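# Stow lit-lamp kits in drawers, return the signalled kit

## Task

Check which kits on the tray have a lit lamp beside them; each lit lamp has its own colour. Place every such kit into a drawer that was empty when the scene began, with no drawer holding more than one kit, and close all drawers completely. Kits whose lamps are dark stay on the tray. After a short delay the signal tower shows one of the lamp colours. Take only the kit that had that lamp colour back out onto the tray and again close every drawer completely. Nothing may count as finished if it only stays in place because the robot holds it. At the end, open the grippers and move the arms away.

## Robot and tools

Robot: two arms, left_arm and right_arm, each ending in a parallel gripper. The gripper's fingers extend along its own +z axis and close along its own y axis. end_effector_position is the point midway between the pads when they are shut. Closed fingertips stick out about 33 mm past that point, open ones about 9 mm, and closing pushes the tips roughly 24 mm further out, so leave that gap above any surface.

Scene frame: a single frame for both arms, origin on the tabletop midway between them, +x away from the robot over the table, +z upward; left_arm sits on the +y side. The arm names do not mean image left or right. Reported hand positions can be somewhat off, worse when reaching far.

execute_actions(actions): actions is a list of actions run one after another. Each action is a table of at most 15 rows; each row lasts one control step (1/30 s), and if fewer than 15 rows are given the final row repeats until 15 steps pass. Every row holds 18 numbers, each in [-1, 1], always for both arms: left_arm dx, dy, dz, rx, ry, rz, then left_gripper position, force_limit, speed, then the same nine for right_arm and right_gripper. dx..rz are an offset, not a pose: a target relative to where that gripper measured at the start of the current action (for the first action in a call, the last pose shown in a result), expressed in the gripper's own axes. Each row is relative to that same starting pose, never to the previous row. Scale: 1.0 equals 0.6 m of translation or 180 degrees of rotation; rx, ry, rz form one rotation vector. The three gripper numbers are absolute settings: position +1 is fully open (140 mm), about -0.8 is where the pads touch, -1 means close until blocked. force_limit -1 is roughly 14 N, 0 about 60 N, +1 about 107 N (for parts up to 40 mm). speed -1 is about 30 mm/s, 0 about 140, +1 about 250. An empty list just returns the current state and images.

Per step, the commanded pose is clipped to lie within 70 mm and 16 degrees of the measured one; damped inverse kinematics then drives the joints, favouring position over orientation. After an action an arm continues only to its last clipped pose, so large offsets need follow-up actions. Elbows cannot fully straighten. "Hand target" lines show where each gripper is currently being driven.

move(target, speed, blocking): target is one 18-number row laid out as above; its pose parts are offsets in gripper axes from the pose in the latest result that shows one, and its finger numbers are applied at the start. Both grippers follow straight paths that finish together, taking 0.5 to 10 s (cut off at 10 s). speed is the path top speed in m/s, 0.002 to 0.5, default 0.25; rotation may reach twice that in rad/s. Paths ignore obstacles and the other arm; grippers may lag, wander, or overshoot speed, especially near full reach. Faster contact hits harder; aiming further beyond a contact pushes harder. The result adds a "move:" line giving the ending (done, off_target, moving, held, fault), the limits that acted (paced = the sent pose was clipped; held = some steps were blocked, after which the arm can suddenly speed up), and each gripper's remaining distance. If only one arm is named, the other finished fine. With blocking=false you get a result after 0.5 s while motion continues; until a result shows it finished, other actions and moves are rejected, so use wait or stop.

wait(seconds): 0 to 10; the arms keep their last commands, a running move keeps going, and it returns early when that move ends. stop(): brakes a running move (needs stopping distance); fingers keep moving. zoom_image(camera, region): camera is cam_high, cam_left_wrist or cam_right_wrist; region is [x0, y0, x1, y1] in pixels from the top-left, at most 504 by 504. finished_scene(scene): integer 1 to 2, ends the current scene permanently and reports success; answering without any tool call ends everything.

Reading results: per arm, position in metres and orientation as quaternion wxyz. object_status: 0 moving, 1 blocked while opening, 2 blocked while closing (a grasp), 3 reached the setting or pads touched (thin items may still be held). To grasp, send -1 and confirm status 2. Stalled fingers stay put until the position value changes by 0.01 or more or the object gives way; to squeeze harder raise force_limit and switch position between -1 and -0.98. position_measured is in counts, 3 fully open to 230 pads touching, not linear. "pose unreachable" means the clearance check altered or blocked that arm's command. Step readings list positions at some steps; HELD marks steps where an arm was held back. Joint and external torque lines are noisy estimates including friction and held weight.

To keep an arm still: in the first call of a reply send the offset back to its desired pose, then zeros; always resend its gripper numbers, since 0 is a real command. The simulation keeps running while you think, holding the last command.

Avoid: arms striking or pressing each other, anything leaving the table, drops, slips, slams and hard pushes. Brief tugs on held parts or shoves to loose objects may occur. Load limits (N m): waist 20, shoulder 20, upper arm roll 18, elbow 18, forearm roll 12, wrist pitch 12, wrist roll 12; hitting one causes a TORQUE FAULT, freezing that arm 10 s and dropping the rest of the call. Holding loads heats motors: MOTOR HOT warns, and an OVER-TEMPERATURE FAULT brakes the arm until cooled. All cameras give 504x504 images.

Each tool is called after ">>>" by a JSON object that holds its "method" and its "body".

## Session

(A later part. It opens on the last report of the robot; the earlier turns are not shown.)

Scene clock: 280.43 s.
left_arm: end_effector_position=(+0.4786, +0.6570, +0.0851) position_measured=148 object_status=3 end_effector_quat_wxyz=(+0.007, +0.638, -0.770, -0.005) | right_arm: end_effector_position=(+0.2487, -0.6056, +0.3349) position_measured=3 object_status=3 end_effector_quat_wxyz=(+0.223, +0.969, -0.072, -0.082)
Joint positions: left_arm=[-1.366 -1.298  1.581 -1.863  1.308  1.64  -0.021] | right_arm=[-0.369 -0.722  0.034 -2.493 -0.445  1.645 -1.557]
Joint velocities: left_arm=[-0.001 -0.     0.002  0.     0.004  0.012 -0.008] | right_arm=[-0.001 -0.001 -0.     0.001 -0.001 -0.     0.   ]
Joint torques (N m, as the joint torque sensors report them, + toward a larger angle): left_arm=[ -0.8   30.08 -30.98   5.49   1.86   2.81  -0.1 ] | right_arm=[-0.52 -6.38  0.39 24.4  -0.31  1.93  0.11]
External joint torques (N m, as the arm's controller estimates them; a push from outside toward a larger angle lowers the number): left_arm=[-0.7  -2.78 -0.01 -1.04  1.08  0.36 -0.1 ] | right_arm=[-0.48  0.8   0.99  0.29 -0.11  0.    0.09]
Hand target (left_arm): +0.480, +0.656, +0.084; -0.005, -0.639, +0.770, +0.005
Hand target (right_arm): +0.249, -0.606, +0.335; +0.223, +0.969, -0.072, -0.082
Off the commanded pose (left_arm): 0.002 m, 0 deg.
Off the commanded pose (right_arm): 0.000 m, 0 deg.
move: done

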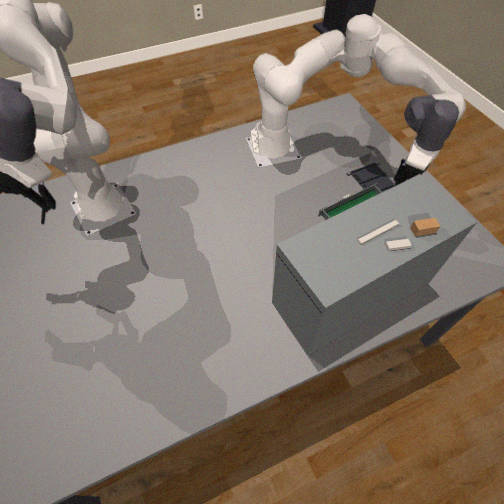

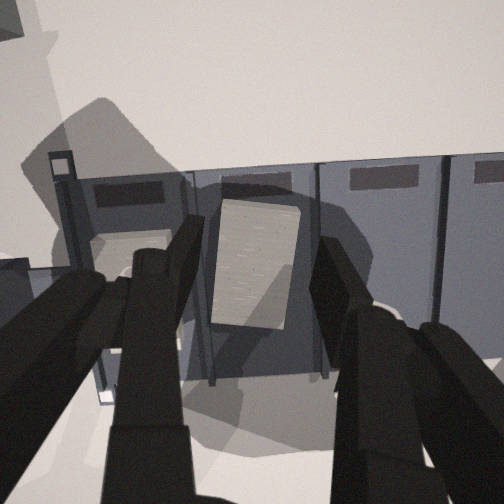

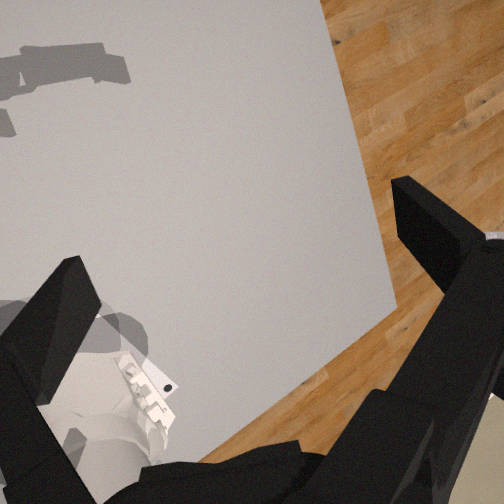

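>>> {"method": "move", "body": {"target": [0,0,0.046,0,0,0.01,-0.15,0,0,0,0,0,0,0,0,1,0,0], "speed": 0.04}}

>>> {"method": "move", "body": {"target": [0,0,0,0,0,0,-1,0,-0.5,0,0,0,0,0,0,1,0,0]}}

>>> {"method": "move", "body": {"target": [0,0,-0.02,0,0,0,-1,0,-0.5,0,0,0,0,0,0,1,0,0], "speed": 0.04}}

>>> {"method": "move", "body": {"target": [-0.022,0.002,0,0,0,-0.065,-1,0,-0.5,0,0,0,0,0,0,1,0,0], "speed": 0.1}}

Scene clock: 283.70 s.
left_arm: end_effector_position=(+0.4764, +0.6585, +0.0585) position_measured=148 object_status=3 end_effector_quat_wxyz=(+0.009, +0.631, -0.776, -0.006) | right_arm: end_effector_position=(+0.2487, -0.6056, +0.3349) position_measured=3 object_status=3 end_effector_quat_wxyz=(+0.223, +0.969, -0.072, -0.082)
Joint positions: left_arm=[-1.366 -1.325  1.62  -1.873  1.342  1.669 -0.006] | right_arm=[-0.369 -0.722  0.034 -2.493 -0.445  1.645 -1.557]
Joint velocities: left_arm=[-0.     0.001 -0.001 -0.     0.007  0.007  0.011] | right_arm=[ 0.    -0.     0.001  0.     0.    -0.     0.   ]
Joint torques (N m, as the joint torque sensors report them, + toward a larger angle): left_arm=[ -0.76  29.34 -31.63   4.41   1.77   2.77   0.36] | right_arm=[-0.48 -6.32  0.65 24.3  -0.29  1.94  0.14]
External joint torques (N m, as the arm's controller estimates them; a push from outside toward a larger angle lowers the number): left_arm=[-0.8  -3.84 -0.44 -1.54  1.    0.33  0.36] | right_arm=[-0.51  0.81  1.17  0.21 -0.11  0.01  0.12]
Hand target (left_arm): +0.478, +0.657, +0.057; -0.007, -0.626, +0.780, +0.005
Hand target (right_arm): +0.249, -0.606, +0.335; +0.223, +0.969, -0.072, -0.082
Off the commanded pose (left_arm): 0.002 m, 1 deg.
Off the commanded pose (right_arm): 0.000 m, 0 deg.
move: done

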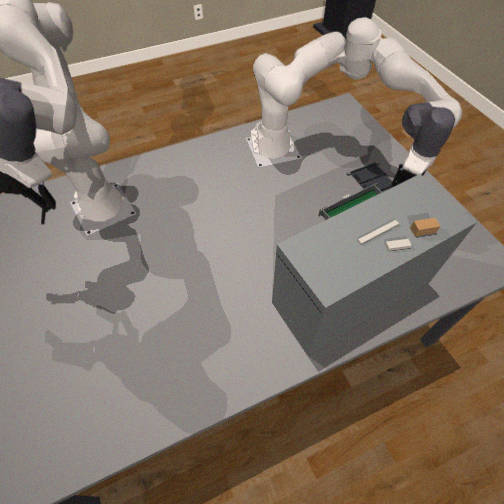

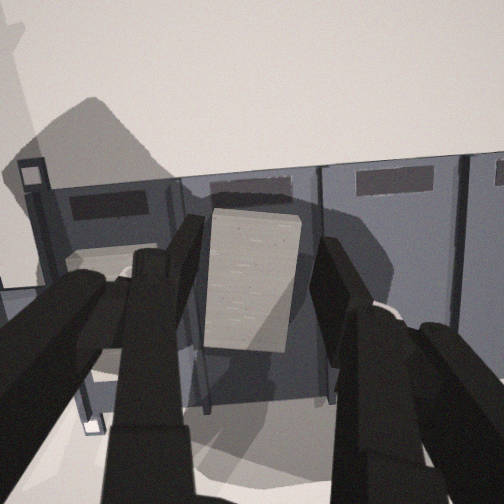

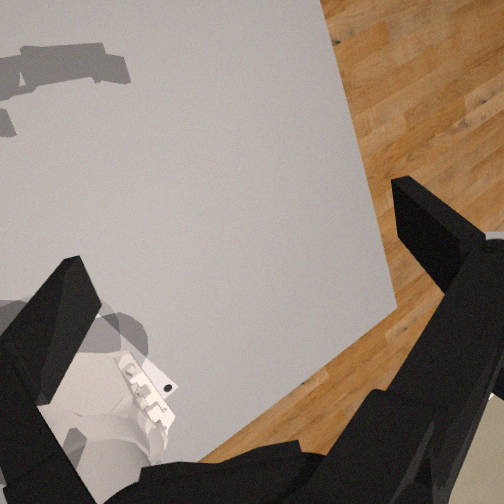

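Scene clock: 284.20 s.
left_arm: end_effector_position=(+0.4767, +0.6584, +0.0590) position_measured=178 object_status=2 end_effector_quat_wxyz=(+0.009, +0.630, -0.776, -0.005) | right_arm: end_effector_position=(+0.2487, -0.6056, +0.3349) position_measured=3 object_status=3 end_effector_quat_wxyz=(+0.223, +0.969, -0.072, -0.082)
Joint positions: left_arm=[-1.366 -1.325  1.619 -1.873  1.342  1.669 -0.006] | right_arm=[-0.369 -0.722  0.034 -2.493 -0.445  1.645 -1.557]
Joint velocities: left_arm=[ 0.001 -0.    -0.001  0.    -0.    -0.001  0.   ] | right_arm=[-0.001  0.    -0.    -0.001 -0.001 -0.     0.002]
Joint torques (N m, as the joint torque sensors report them, + toward a larger angle): left_arm=[ -0.13  30.11 -32.21   5.84   0.67   2.4    0.17] | right_arm=[-0.47 -6.53  0.43 24.51 -0.31  1.91  0.12]
External joint torques (N m, as the arm's controller estimates them; a push from outside toward a larger angle lowers the number): left_arm=[-0.24 -3.04 -1.04 -0.16 -0.11 -0.05  0.17] | right_arm=[-0.42  0.55  1.03  0.45 -0.12 -0.01  0.1 ]
Hand target (left_arm): +0.476, +0.658, +0.058; -0.009, -0.631, +0.776, +0.006
Hand target (right_arm): +0.249, -0.606, +0.335; +0.223, +0.969, -0.072, -0.082
Off the commanded pose (left_arm): 0.001 m, 0 deg.
Off the commanded pose (right_arm): 0.000 m, 0 deg.
move: done

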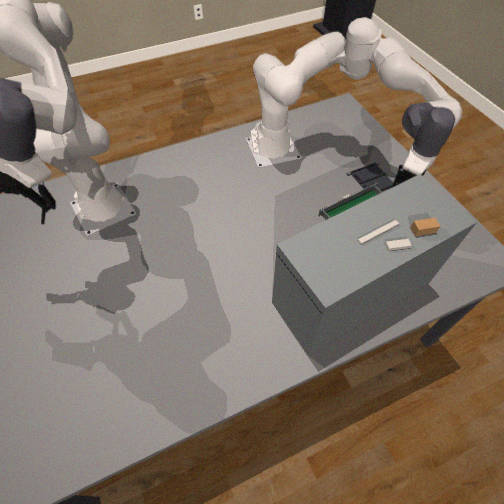

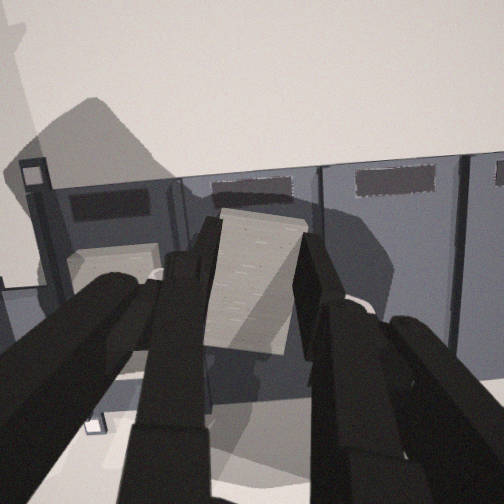

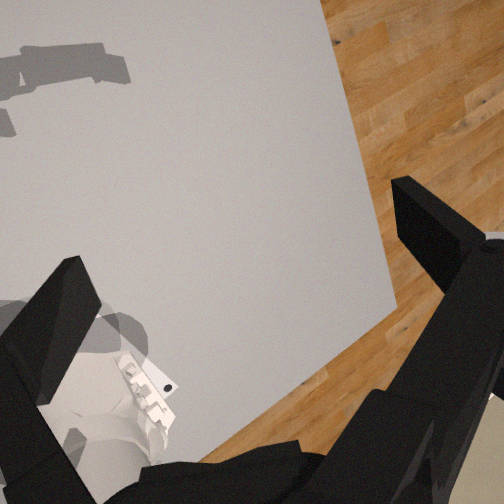

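Scene clock: 284.93 s.
left_arm: end_effector_position=(+0.4779, +0.6575, +0.0694) position_measured=178 object_status=2 end_effector_quat_wxyz=(+0.007, +0.630, -0.776, -0.005) | right_arm: end_effector_position=(+0.2487, -0.6056, +0.3349) position_measured=3 object_status=3 end_effector_quat_wxyz=(+0.223, +0.969, -0.072, -0.082)
Joint positions: left_arm=[-1.366 -1.318  1.601 -1.871  1.333  1.656 -0.006] | right_arm=[-0.369 -0.722  0.034 -2.493 -0.445  1.645 -1.557]
Joint velocities: left_arm=[ 0.001  0.001 -0.001 -0.001 -0.001 -0.011  0.   ] | right_arm=[-0.     0.002  0.001 -0.001 -0.     0.    -0.002]
Joint torques (N m, as the joint torque sensors report them, + toward a larger angle): left_arm=[  0.99  31.5  -34.05   7.16  -0.5    2.1    0.23] | right_arm=[-0.45 -6.54  0.56 24.33 -0.3   1.91  0.1 ]
External joint torques (N m, as the arm's controller estimates them; a push from outside toward a larger angle lowers the number): left_arm=[ 0.97 -1.56 -2.89  1.07 -1.28 -0.36  0.23] | right_arm=[-0.49  0.5   1.07  0.35 -0.12 -0.01  0.08]
Hand target (left_arm): +0.477, +0.659, +0.071; -0.009, -0.631, +0.776, +0.005
Hand target (right_arm): +0.249, -0.606, +0.335; +0.223, +0.969, -0.072, -0.082
Off the commanded pose (left_arm): 0.002 m, 0 deg.
Off the commanded pose (right_arm): 0.000 m, 0 deg.
move: done

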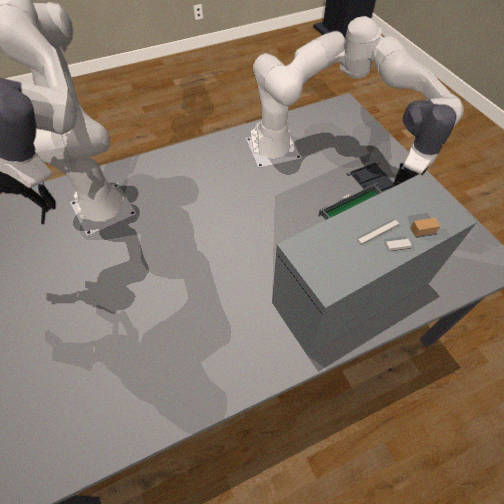

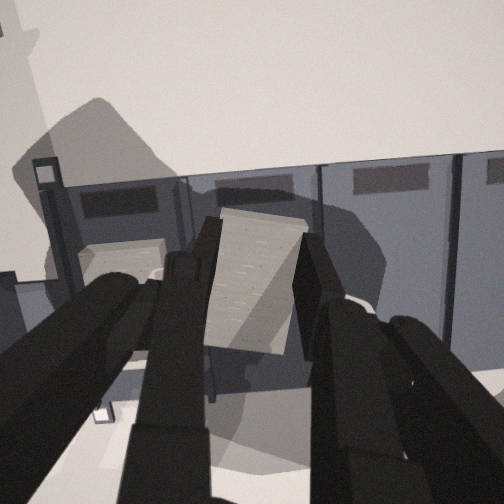

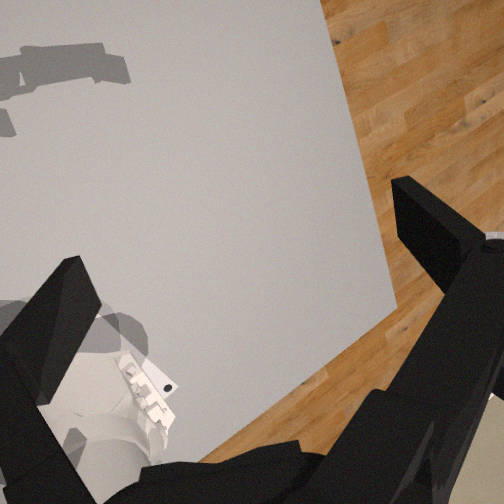

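Scene clock: 286.50 s.
left_arm: end_effector_position=(+0.4783, +0.6715, +0.0688) position_measured=178 object_status=2 end_effector_quat_wxyz=(+0.006, +0.701, -0.713, -0.007) | right_arm: end_effector_position=(+0.2487, -0.6056, +0.3349) position_measured=3 object_status=3 end_effector_quat_wxyz=(+0.223, +0.969, -0.072, -0.082)
Joint positions: left_arm=[-1.368 -1.315  1.61  -1.842  1.332  1.656 -0.169] | right_arm=[-0.369 -0.722  0.034 -2.493 -0.445  1.645 -1.557]
Joint velocities: left_arm=[-0.001  0.001 -0.     0.     0.001  0.    -0.03 ] | right_arm=[-0.001  0.001 -0.003 -0.001 -0.    -0.001 -0.001]
Joint torques (N m, as the joint torque sensors report them, + toward a larger angle): left_arm=[ -0.97  31.82 -32.93   6.7    0.12   2.55  -0.08] | right_arm=[-0.38 -6.54  0.45 24.41 -0.29  1.94  0.13]
External joint torques (N m, as the arm's controller estimates them; a push from outside toward a larger angle lowers the number): left_arm=[-1.06 -1.95 -1.82  0.46 -0.68  0.1  -0.08] | right_arm=[-0.32  0.5   1.09  0.41 -0.1   0.03  0.11]
Hand target (left_arm): +0.479, +0.671, +0.069; +0.007, +0.706, -0.708, -0.006
Hand target (right_arm): +0.249, -0.606, +0.335; +0.223, +0.969, -0.072, -0.082
Off the commanded pose (left_arm): 0.002 m, 1 deg.
Off the commanded pose (right_arm): 0.000 m, 0 deg.
move: done

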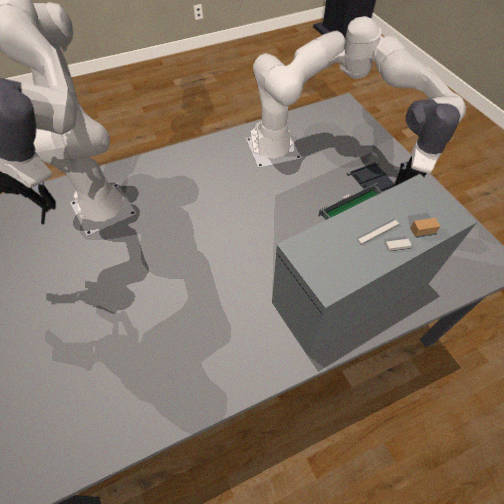

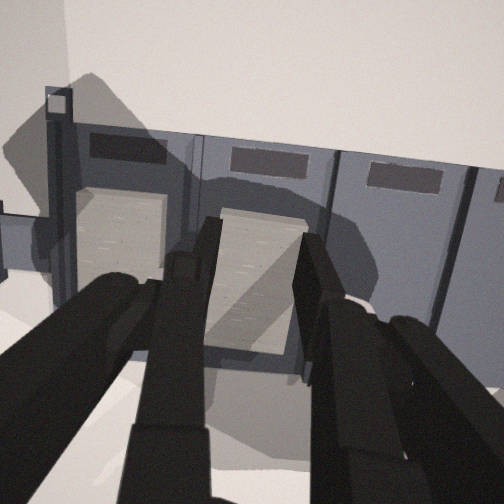

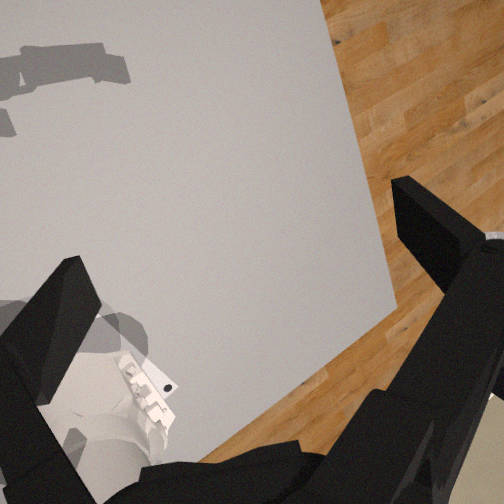

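>>> {"method": "move", "body": {"target": [0.006,0.004,0.018,0,0,0,-1,0,-0.5,0,0,0,0,0,0,1,0,0], "speed": 0.02}}

>>> {"method": "move", "body": {"target": [0,0,0,0,0,0,-0.18,0,-0.5,0,0,0,0,0,0,1,0,0]}}

>>> {"method": "move", "body": {"target": [0,0,-0.07,0,0,0,-0.18,0,-0.5,0,0,0,0,0,0,1,0,0], "speed": 0.06}}

Scene clock: 288.63 s.
left_arm: end_effector_position=(+0.4754, +0.6669, +0.0592) position_measured=178 object_status=2 end_effector_quat_wxyz=(+0.008, +0.701, -0.713, -0.008) | right_arm: end_effector_position=(+0.2487, -0.6056, +0.3349) position_measured=3 object_status=3 end_effector_quat_wxyz=(+0.223, +0.969, -0.072, -0.082)
Joint positions: left_arm=[-1.364 -1.321  1.623 -1.859  1.34   1.667 -0.178] | right_arm=[-0.369 -0.722  0.034 -2.493 -0.445  1.645 -1.557]
Joint velocities: left_arm=[ 0.001 -0.     0.001 -0.001  0.003  0.009 -0.002] | right_arm=[ 0.001 -0.002 -0.001  0.    -0.001  0.    -0.001]
Joint torques (N m, as the joint torque sensors report them, + toward a larger angle): left_arm=[  2.22  30.33 -31.07   4.15   1.87   3.     0.07] | right_arm=[-0.58 -6.45  0.4  24.18 -0.29  1.91  0.11]
External joint torques (N m, as the arm's controller estimates them; a push from outside toward a larger angle lowers the number): left_arm=[ 2.19 -3.14  0.03 -1.91  1.1   0.56  0.07] | right_arm=[-0.59  0.69  0.96  0.1  -0.11 -0.02  0.09]
Hand target (left_arm): +0.476, +0.668, +0.058; +0.006, +0.701, -0.713, -0.007
Hand target (right_arm): +0.249, -0.606, +0.335; +0.223, +0.969, -0.072, -0.082
Off the commanded pose (left_arm): 0.002 m, 0 deg.
Off the commanded pose (right_arm): 0.000 m, 0 deg.
move: done

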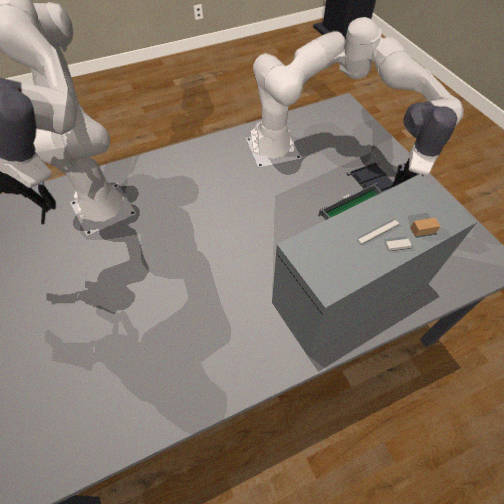

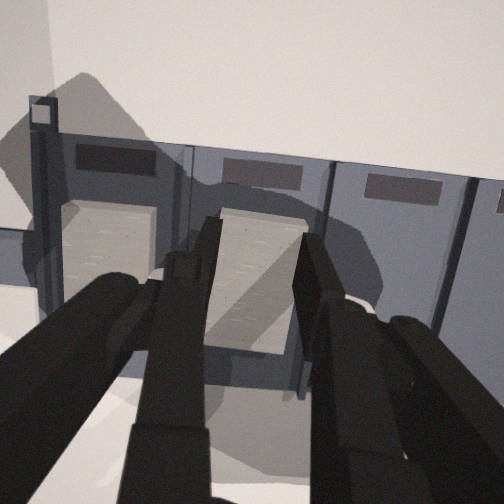

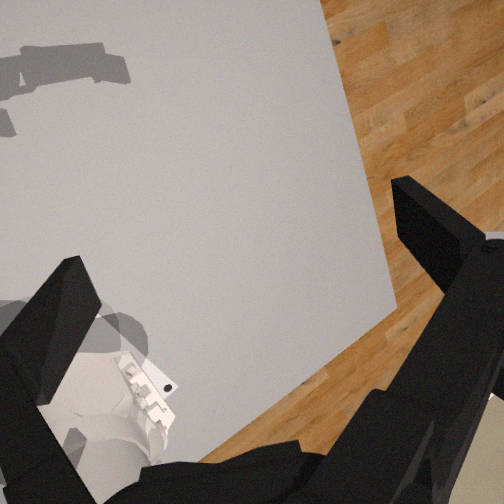

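Scene clock: 289.13 s.
left_arm: end_effector_position=(+0.4755, +0.6669, +0.0592) position_measured=151 object_status=3 end_effector_quat_wxyz=(+0.008, +0.701, -0.713, -0.008) | right_arm: end_effector_position=(+0.2487, -0.6056, +0.3349) position_measured=3 object_status=3 end_effector_quat_wxyz=(+0.223, +0.969, -0.072, -0.082)
Joint positions: left_arm=[-1.364 -1.321  1.623 -1.859  1.34   1.667 -0.178] | right_arm=[-0.369 -0.722  0.034 -2.493 -0.445  1.645 -1.557]
Joint velocities: left_arm=[ 0.001  0.001 -0.001  0.002 -0.001 -0.     0.001] | right_arm=[-0.001 -0.     0.001  0.     0.001  0.001 -0.002]
Joint torques (N m, as the joint torque sensors report them, + toward a larger angle): left_arm=[ -0.02  31.24 -32.97   5.7    0.75   2.31   0.06] | right_arm=[-0.57 -6.49  0.67 24.4  -0.31  1.9   0.1 ]
External joint torques (N m, as the arm's controller estimates them; a push from outside toward a larger angle lowers the number): left_arm=[-0.24 -2.32 -1.78 -0.5  -0.05 -0.14  0.06] | right_arm=[-0.54  0.59  1.25  0.35 -0.12 -0.02  0.08]
Hand target (left_arm): +0.475, +0.667, +0.059; +0.008, +0.701, -0.713, -0.008
Hand target (right_arm): +0.249, -0.606, +0.335; +0.223, +0.969, -0.072, -0.082
Off the commanded pose (left_arm): 0.000 m, 0 deg.
Off the commanded pose (right_arm): 0.000 m, 0 deg.
move: done

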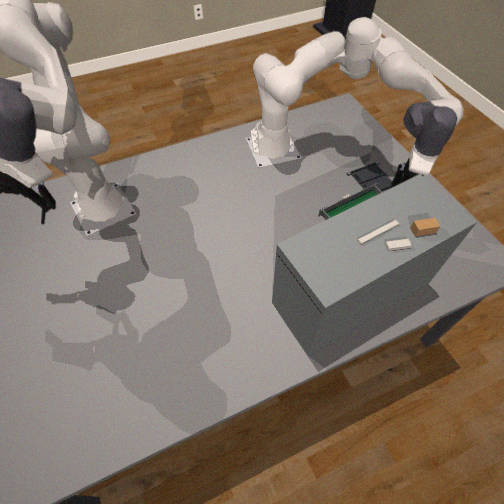

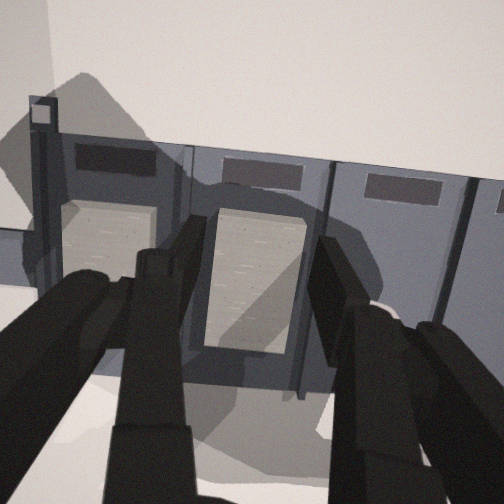

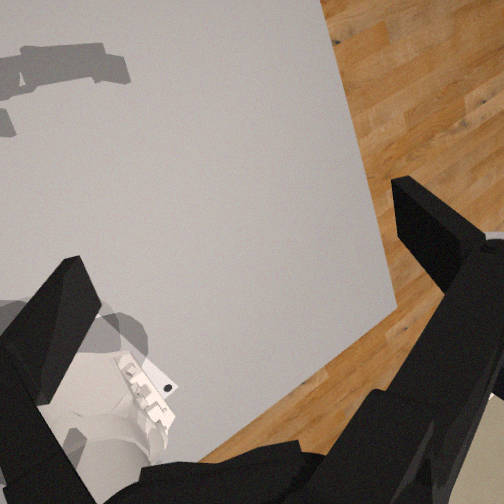

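Scene clock: 290.17 s.
left_arm: end_effector_position=(+0.4783, +0.6660, +0.1004) position_measured=151 object_status=3 end_effector_quat_wxyz=(+0.006, +0.701, -0.713, -0.007) | right_arm: end_effector_position=(+0.2487, -0.6056, +0.3349) position_measured=3 object_status=3 end_effector_quat_wxyz=(+0.223, +0.969, -0.072, -0.082)
Joint positions: left_arm=[-1.364 -1.286  1.56  -1.838  1.291  1.617 -0.171] | right_arm=[-0.369 -0.722  0.034 -2.493 -0.445  1.645 -1.557]
Joint velocities: left_arm=[ 0.002 -0.     0.     0.    -0.004 -0.015  0.005] | right_arm=[-0.     0.001 -0.    -0.001 -0.     0.     0.001]
Joint torques (N m, as the joint torque sensors report them, + toward a larger angle): left_arm=[  2.16  31.13 -33.25   8.28  -0.46   1.83   0.34] | right_arm=[-0.57 -6.39  0.33 24.35 -0.27  1.91  0.11]
External joint torques (N m, as the arm's controller estimates them; a push from outside toward a larger angle lowers the number): left_arm=[ 1.96 -1.94 -2.49  1.33 -1.26 -0.62  0.34] | right_arm=[-0.58  0.6   0.84  0.36 -0.09  0.    0.09]
Hand target (left_arm): +0.476, +0.667, +0.101; +0.009, +0.701, -0.713, -0.007
Hand target (right_arm): +0.249, -0.606, +0.335; +0.223, +0.969, -0.072, -0.082
Off the commanded pose (left_arm): 0.002 m, 0 deg.
Off the commanded pose (right_arm): 0.000 m, 0 deg.
move: done

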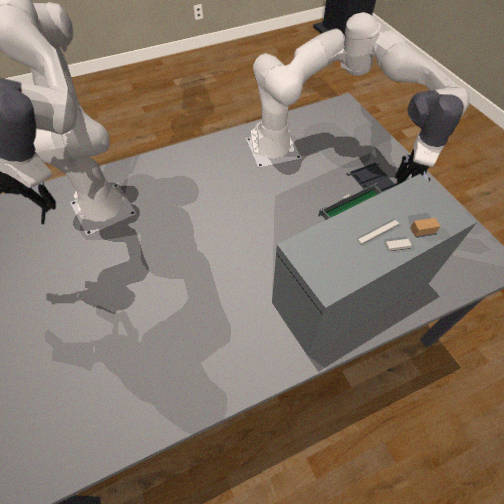

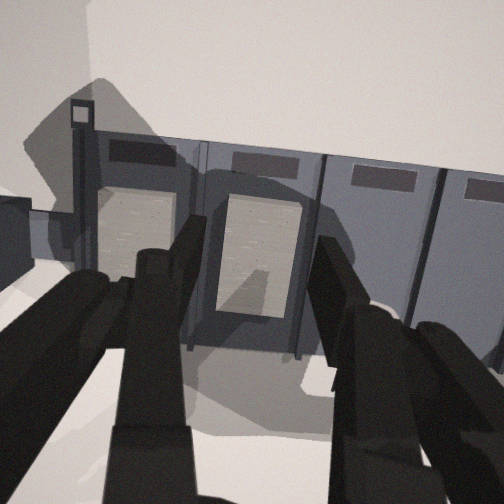

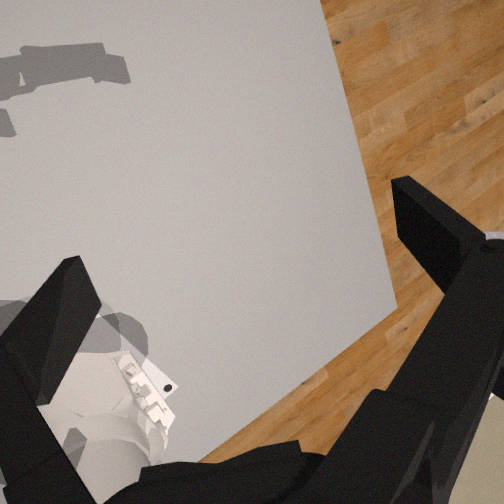

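>>> {"method": "move", "body": {"target": [0,0,-0.33,0,0,0,-0.2,0,0,0,0,0,0,0,0,1,0,0]}}

>>> {"method": "move", "body": {"target": [0.45,0.09,0.01,0.176,-0.196,0.452,-0.2,0,0,0,0,0,0,0,0,1,0,0]}}

Scene clock: 293.10 s.
left_arm: end_effector_position=(+0.4818, +0.6680, +0.2999) position_measured=154 object_status=3 end_effector_quat_wxyz=(+0.004, +0.705, -0.709, -0.005) | right_arm: end_effector_position=(+0.2487, -0.6056, +0.3349) position_measured=3 object_status=3 end_effector_quat_wxyz=(+0.223, +0.969, -0.072, -0.082)
Joint positions: left_arm=[-1.442 -1.079  1.34  -1.544  1.073  1.342 -0.085] | right_arm=[-0.369 -0.722  0.034 -2.493 -0.445  1.645 -1.557]
Joint velocities: left_arm=[-0.003 -0.    -0.     0.001  0.    -0.014  0.014] | right_arm=[-0.001  0.001  0.     0.001  0.001 -0.     0.   ]
Joint torques (N m, as the joint torque sensors report them, + toward a larger angle): left_arm=[ -1.31  29.9  -28.23  11.02  -0.35   1.92   0.31] | right_arm=[-0.56 -6.39  0.55 24.33 -0.29  1.95  0.11]
External joint torques (N m, as the arm's controller estimates them; a push from outside toward a larger angle lowers the number): left_arm=[-1.4  -3.55 -1.47  1.35 -1.14 -0.55  0.31] | right_arm=[-0.49  0.69  1.17  0.25 -0.09  0.03  0.09]
Hand target (left_arm): +0.481, +0.666, +0.299; +0.008, +0.702, -0.713, -0.005
Hand target (right_arm): +0.249, -0.606, +0.335; +0.223, +0.969, -0.072, -0.082
Off the commanded pose (left_arm): 0.003 m, 1 deg.
Off the commanded pose (right_arm): 0.000 m, 0 deg.
move: done

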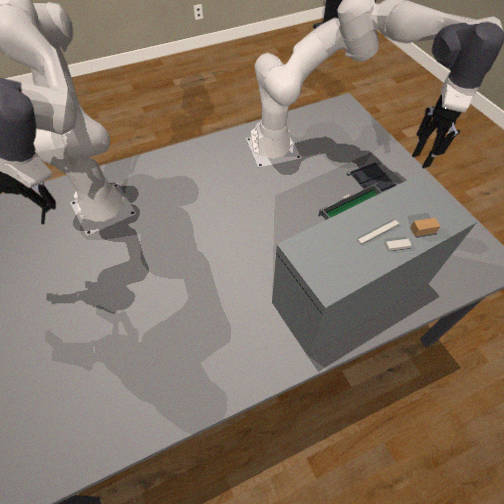

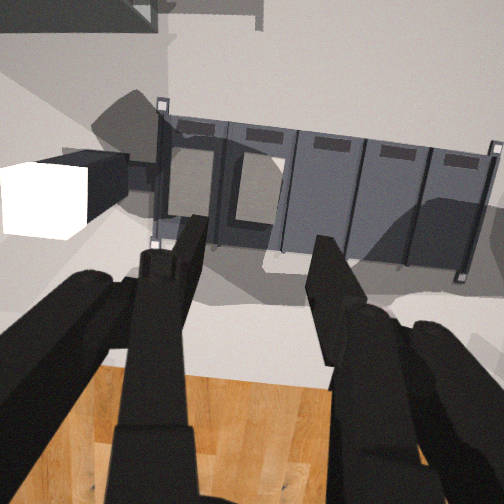

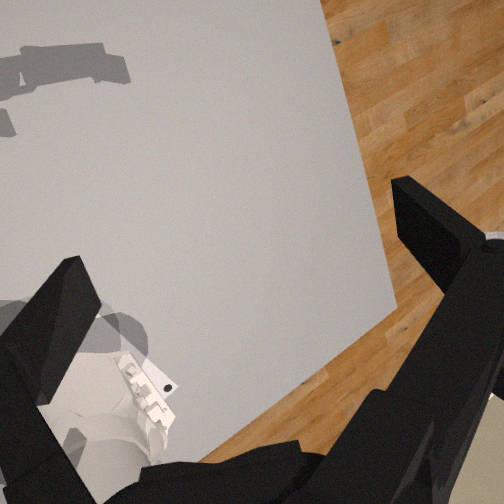

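Scene clock: 297.23 s.
left_arm: end_effector_position=(+0.4257, +0.4043, +0.2980) position_measured=154 object_status=3 end_effector_quat_wxyz=(+0.364, -0.044, +0.930, +0.015) | right_arm: end_effector_position=(+0.2487, -0.6056, +0.3349) position_measured=3 object_status=3 end_effector_quat_wxyz=(+0.223, +0.969, -0.072, -0.082)
Joint positions: left_arm=[-1.056 -1.667  0.969 -2.802  1.635  1.726  0.618] | right_arm=[-0.369 -0.722  0.034 -2.493 -0.445  1.645 -1.557]
Joint velocities: left_arm=[ 0.    -0.004  0.001  0.001 -0.     0.001  0.029] | right_arm=[ 0.001 -0.001  0.001 -0.     0.001  0.    -0.   ]
Joint torques (N m, as the joint torque sensors report them, + toward a larger angle): left_arm=[  2.47  12.74 -19.57   8.35   2.7    3.23   0.33] | right_arm=[-0.52 -6.4   0.28 24.38 -0.28  1.9   0.14]
External joint torques (N m, as the arm's controller estimates them; a push from outside toward a larger angle lowers the number): left_arm=[ 2.47 -2.36 -0.33 -1.78  0.97  0.46  0.35] | right_arm=[-0.56  0.74  0.78  0.35 -0.1  -0.01  0.12]
Hand target (left_arm): +0.426, +0.404, +0.298; +0.366, -0.038, +0.930, +0.017
Hand target (right_arm): +0.249, -0.606, +0.335; +0.223, +0.969, -0.072, -0.082
Off the commanded pose (left_arm): 0.007 m, 2 deg.
Off the commanded pose (right_arm): 0.000 m, 0 deg.
move: off_target (left_arm)

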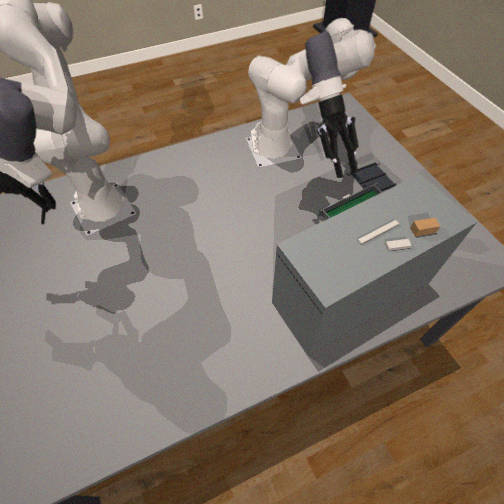

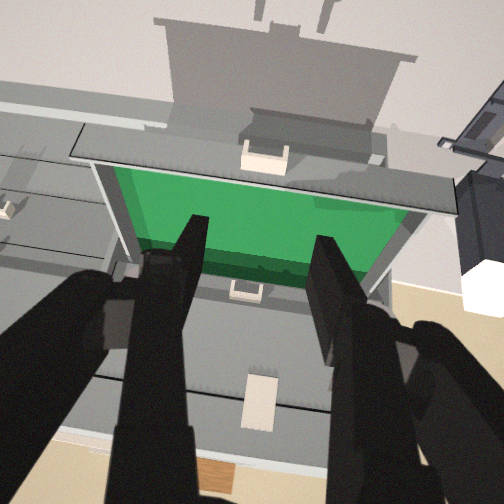

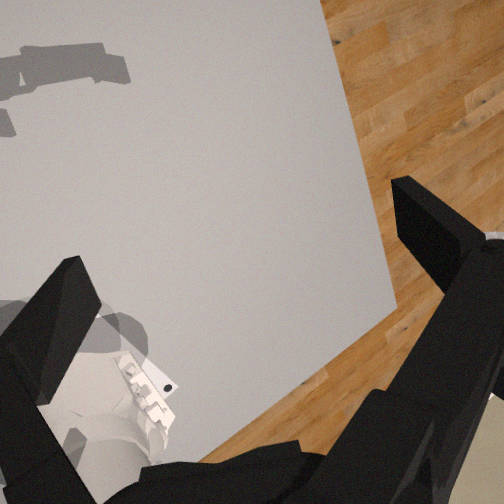

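>>> {"method": "move", "body": {"target": [0.11,0,0.132,0,0,0,-0.2,0,0,0,0,0,0,0,0,1,0,0], "speed": 0.12}}

Scene clock: 300.00 s.
left_arm: end_effector_position=(+0.4297, +0.4063, +0.1908) position_measured=154 object_status=3 end_effector_quat_wxyz=(+0.359, -0.041, +0.932, +0.019) | right_arm: end_effector_position=(+0.2487, -0.6056, +0.3349) position_measured=3 object_status=3 end_effector_quat_wxyz=(+0.223, +0.969, -0.072, -0.082)
Joint positions: left_arm=[-0.942 -1.703  1.344 -2.916  1.979  1.825  0.605] | right_arm=[-0.369 -0.722  0.034 -2.493 -0.445  1.645 -1.557]
Joint velocities: left_arm=[-0.    -0.005  0.004 -0.     0.015  0.003 -0.003] | right_arm=[-0.002 -0.001  0.001 -0.    -0.001 -0.001  0.   ]
Joint torques (N m, as the joint torque sensors report them, + toward a larger angle): left_arm=[  2.29   9.02 -19.88   1.53   2.69   3.17  -0.14] | right_arm=[-0.36 -6.18  0.59 24.09 -0.28  1.91  0.11]
External joint torques (N m, as the arm's controller estimates them; a push from outside toward a larger angle lowers the number): left_arm=[ 2.32 -3.92 -0.11 -1.69  1.1   0.43 -0.12] | right_arm=[-0.34  0.92  1.13  0.05 -0.09 -0.01  0.09]
Hand target (left_arm): +0.430, +0.406, +0.192; +0.362, -0.043, +0.931, +0.018
Hand target (right_arm): +0.249, -0.606, +0.335; +0.223, +0.969, -0.072, -0.082
Off the commanded pose (left_arm): 0.005 m, 1 deg.
Off the commanded pose (right_arm): 0.000 m, 0 deg.
move: off_target (left_arm)

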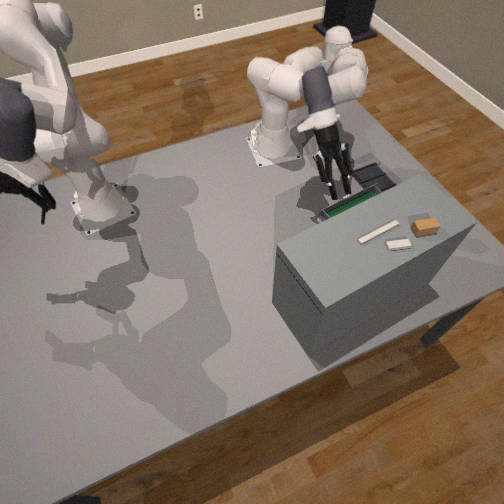

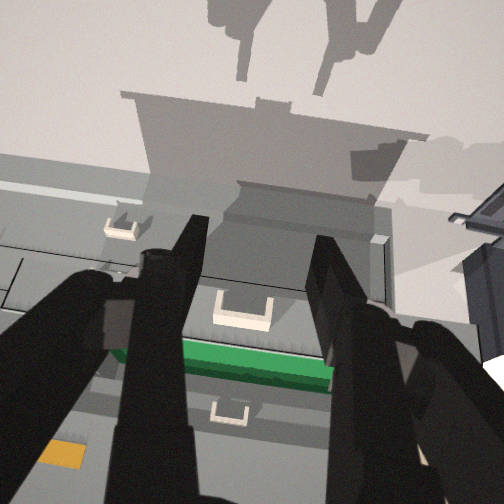

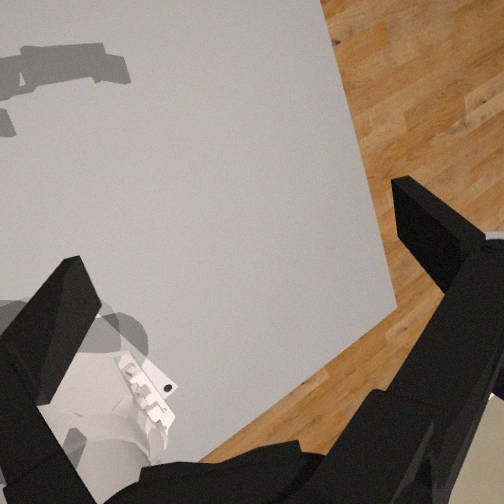

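>>> {"method": "move", "body": {"target": [-0.22,-0.01,0.183,0,0.008,0,-0.2,0,0,0,0,0,0,0,0,1,0,0], "speed": 0.07}}

>>> {"method": "move", "body": {"target": [0.06,0,-0.06,0,0,0,-0.2,0,0,0,0,0,0,0,0,1,0,0], "speed": 0.1}}

Scene clock: 304.70 s.
left_arm: end_effector_position=(+0.5982, +0.4109, +0.1988) position_measured=154 object_status=3 end_effector_quat_wxyz=(+0.347, -0.049, +0.937, +0.016) | right_arm: end_effector_position=(+0.2487, -0.6056, +0.3349) position_measured=3 object_status=3 end_effector_quat_wxyz=(+0.223, +0.969, -0.072, -0.082)
Joint positions: left_arm=[-1.459 -1.625  1.374 -2.379  2.036  1.823  0.61 ] | right_arm=[-0.369 -0.722  0.034 -2.493 -0.445  1.645 -1.557]
Joint velocities: left_arm=[-0.002  0.001  0.     0.001 -0.    -0.001  0.009] | right_arm=[-0.    -0.    -0.     0.    -0.001  0.001 -0.001]
Joint torques (N m, as the joint torque sensors report them, + toward a larger angle): left_arm=[ -3.26  20.78 -30.31   5.4    2.9    3.84   0.56] | right_arm=[-0.72 -6.39  0.54 24.25 -0.25  1.9   0.13]
External joint torques (N m, as the arm's controller estimates them; a push from outside toward a larger angle lowers the number): left_arm=[-3.32 -1.48 -1.06  4.17  1.34  1.06  0.58] | right_arm=[-0.74  0.69  1.06  0.24 -0.07 -0.01  0.11]
Hand target (left_arm): +0.602, +0.410, +0.200; +0.350, -0.042, +0.936, +0.017
Hand target (right_arm): +0.249, -0.606, +0.335; +0.223, +0.969, -0.072, -0.082
Off the commanded pose (left_arm): 0.006 m, 1 deg.
Off the commanded pose (right_arm): 0.000 m, 0 deg.
move: off_target (left_arm)

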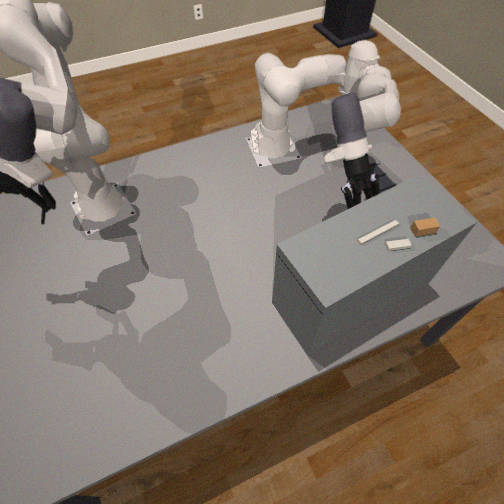

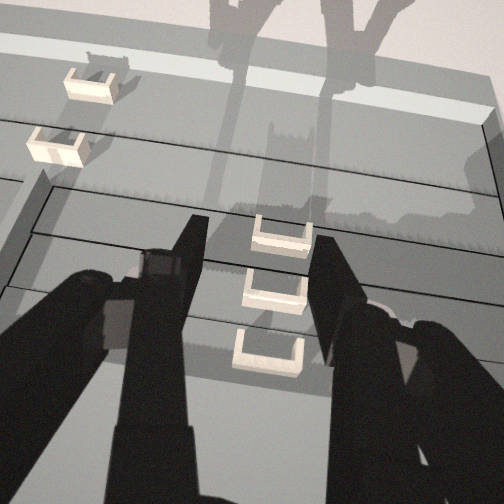

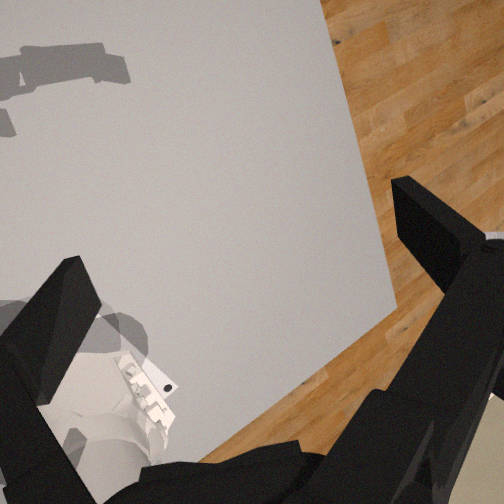

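Scene clock: 305.60 s.
left_arm: end_effector_position=(+0.5495, +0.4071, +0.2030) position_measured=154 object_status=3 end_effector_quat_wxyz=(+0.348, -0.044, +0.936, +0.018) | right_arm: end_effector_position=(+0.2487, -0.6056, +0.3349) position_measured=3 object_status=3 end_effector_quat_wxyz=(+0.223, +0.969, -0.072, -0.082)
Joint positions: left_arm=[-1.339 -1.631  1.346 -2.532  2.008  1.803  0.589] | right_arm=[-0.369 -0.722  0.034 -2.493 -0.445  1.645 -1.557]
Joint velocities: left_arm=[-0.001 -0.001  0.001 -0.003 -0.003 -0.004 -0.012] | right_arm=[ 0.    -0.     0.    -0.    -0.001 -0.    -0.001]
Joint torques (N m, as the joint torque sensors report them, + toward a larger angle): left_arm=[  1.62  15.88 -29.42   0.79   0.38   2.39  -0.18] | right_arm=[-0.51 -6.43  0.66 24.38 -0.27  1.92  0.13]
External joint torques (N m, as the arm's controller estimates them; a push from outside toward a larger angle lowers the number): left_arm=[ 1.78 -3.25 -2.42 -1.42 -1.23 -0.36 -0.16] | right_arm=[-0.53  0.67  1.17  0.27 -0.08 -0.01  0.11]
Hand target (left_arm): +0.548, +0.407, +0.203; +0.347, -0.049, +0.937, +0.017
Hand target (right_arm): +0.249, -0.606, +0.335; +0.223, +0.969, -0.072, -0.082
Off the commanded pose (left_arm): 0.002 m, 1 deg.
Off the commanded pose (right_arm): 0.000 m, 0 deg.
move: done

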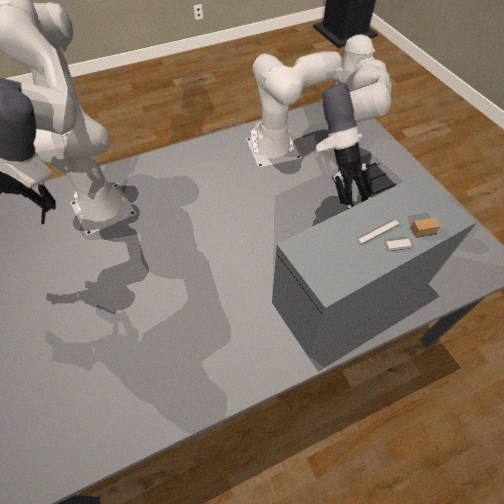

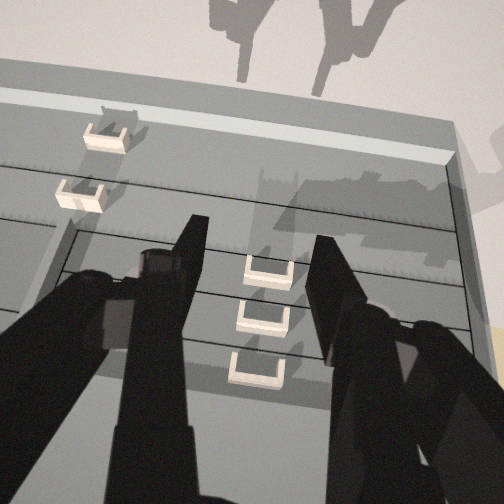

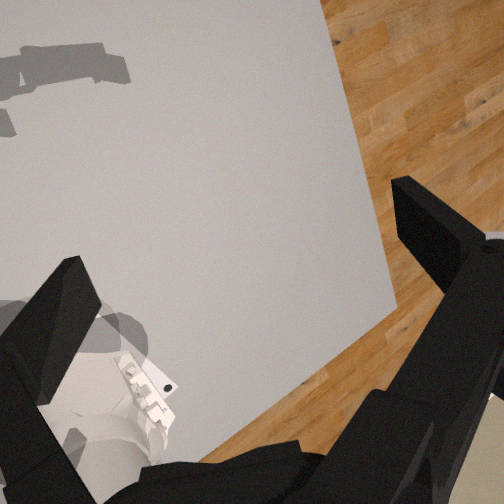

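Shut. Retreat.

>>> {"method": "move", "body": {"target": [0.04,0,-0.2,0,0,0,-0.2,0,0,0,0,0,0,0,0,1,0,0]}}

Scene clock: 307.67 s.
left_arm: end_effector_position=(+0.4554, +0.3998, +0.2809) position_measured=154 object_status=3 end_effector_quat_wxyz=(+0.351, -0.047, +0.935, +0.015) | right_arm: end_effector_position=(+0.2487, -0.6056, +0.3349) position_measured=3 object_status=3 end_effector_quat_wxyz=(+0.223, +0.969, -0.072, -0.082)
Joint positions: left_arm=[-1.164 -1.645  1.049 -2.727  1.714  1.7    0.589] | right_arm=[-0.369 -0.722  0.034 -2.493 -0.445  1.645 -1.557]
Joint velocities: left_arm=[ 0.001 -0.001  0.     0.    -0.007 -0.004  0.003] | right_arm=[-0.    -0.001  0.     0.     0.001 -0.     0.   ]
Joint torques (N m, as the joint torque sensors report them, + toward a larger angle): left_arm=[  2.59  14.69 -24.41   6.63   0.49   2.39   0.22] | right_arm=[-0.74 -6.41  0.39 24.24 -0.31  1.94  0.12]
External joint torques (N m, as the arm's controller estimates them; a push from outside toward a larger angle lowers the number): left_arm=[ 2.54 -1.34 -2.97 -1.74 -1.27 -0.37  0.24] | right_arm=[-0.72  0.75  0.96  0.14 -0.13  0.02  0.1 ]
Hand target (left_arm): +0.453, +0.400, +0.280; +0.348, -0.045, +0.936, +0.017
Hand target (right_arm): +0.249, -0.606, +0.335; +0.223, +0.969, -0.072, -0.082
Off the commanded pose (left_arm): 0.004 m, 1 deg.
Off the commanded pose (right_arm): 0.000 m, 0 deg.
move: off_target (left_arm)

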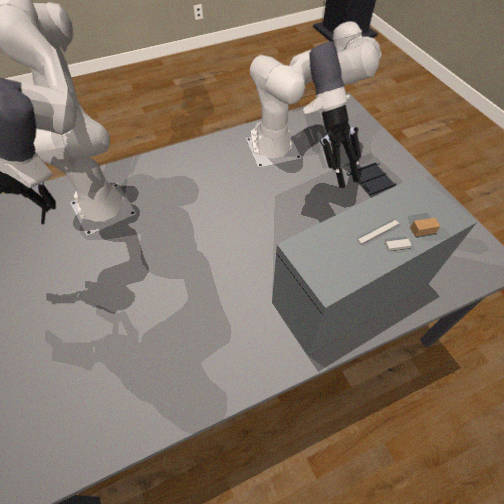

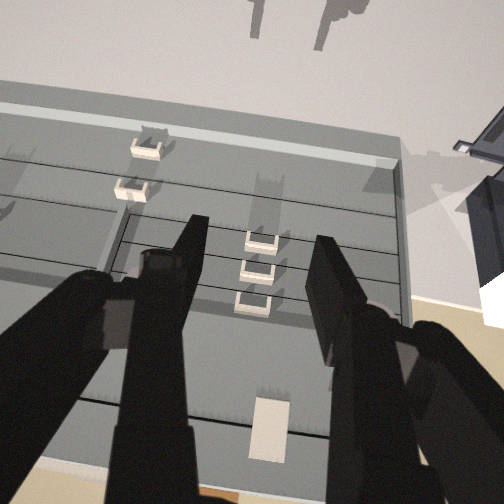

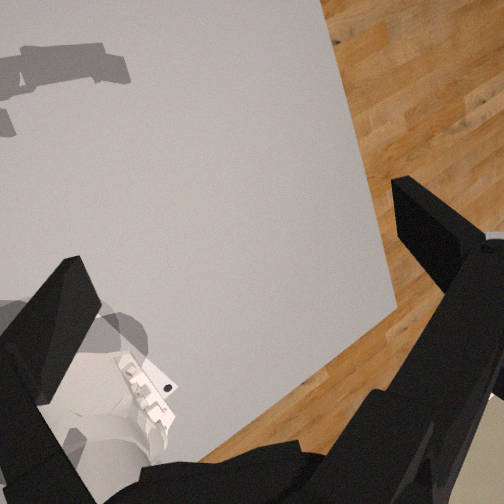

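>>> {"method": "finished_scene", "body": {"scene": 2}}

The scene is finished: the task was done.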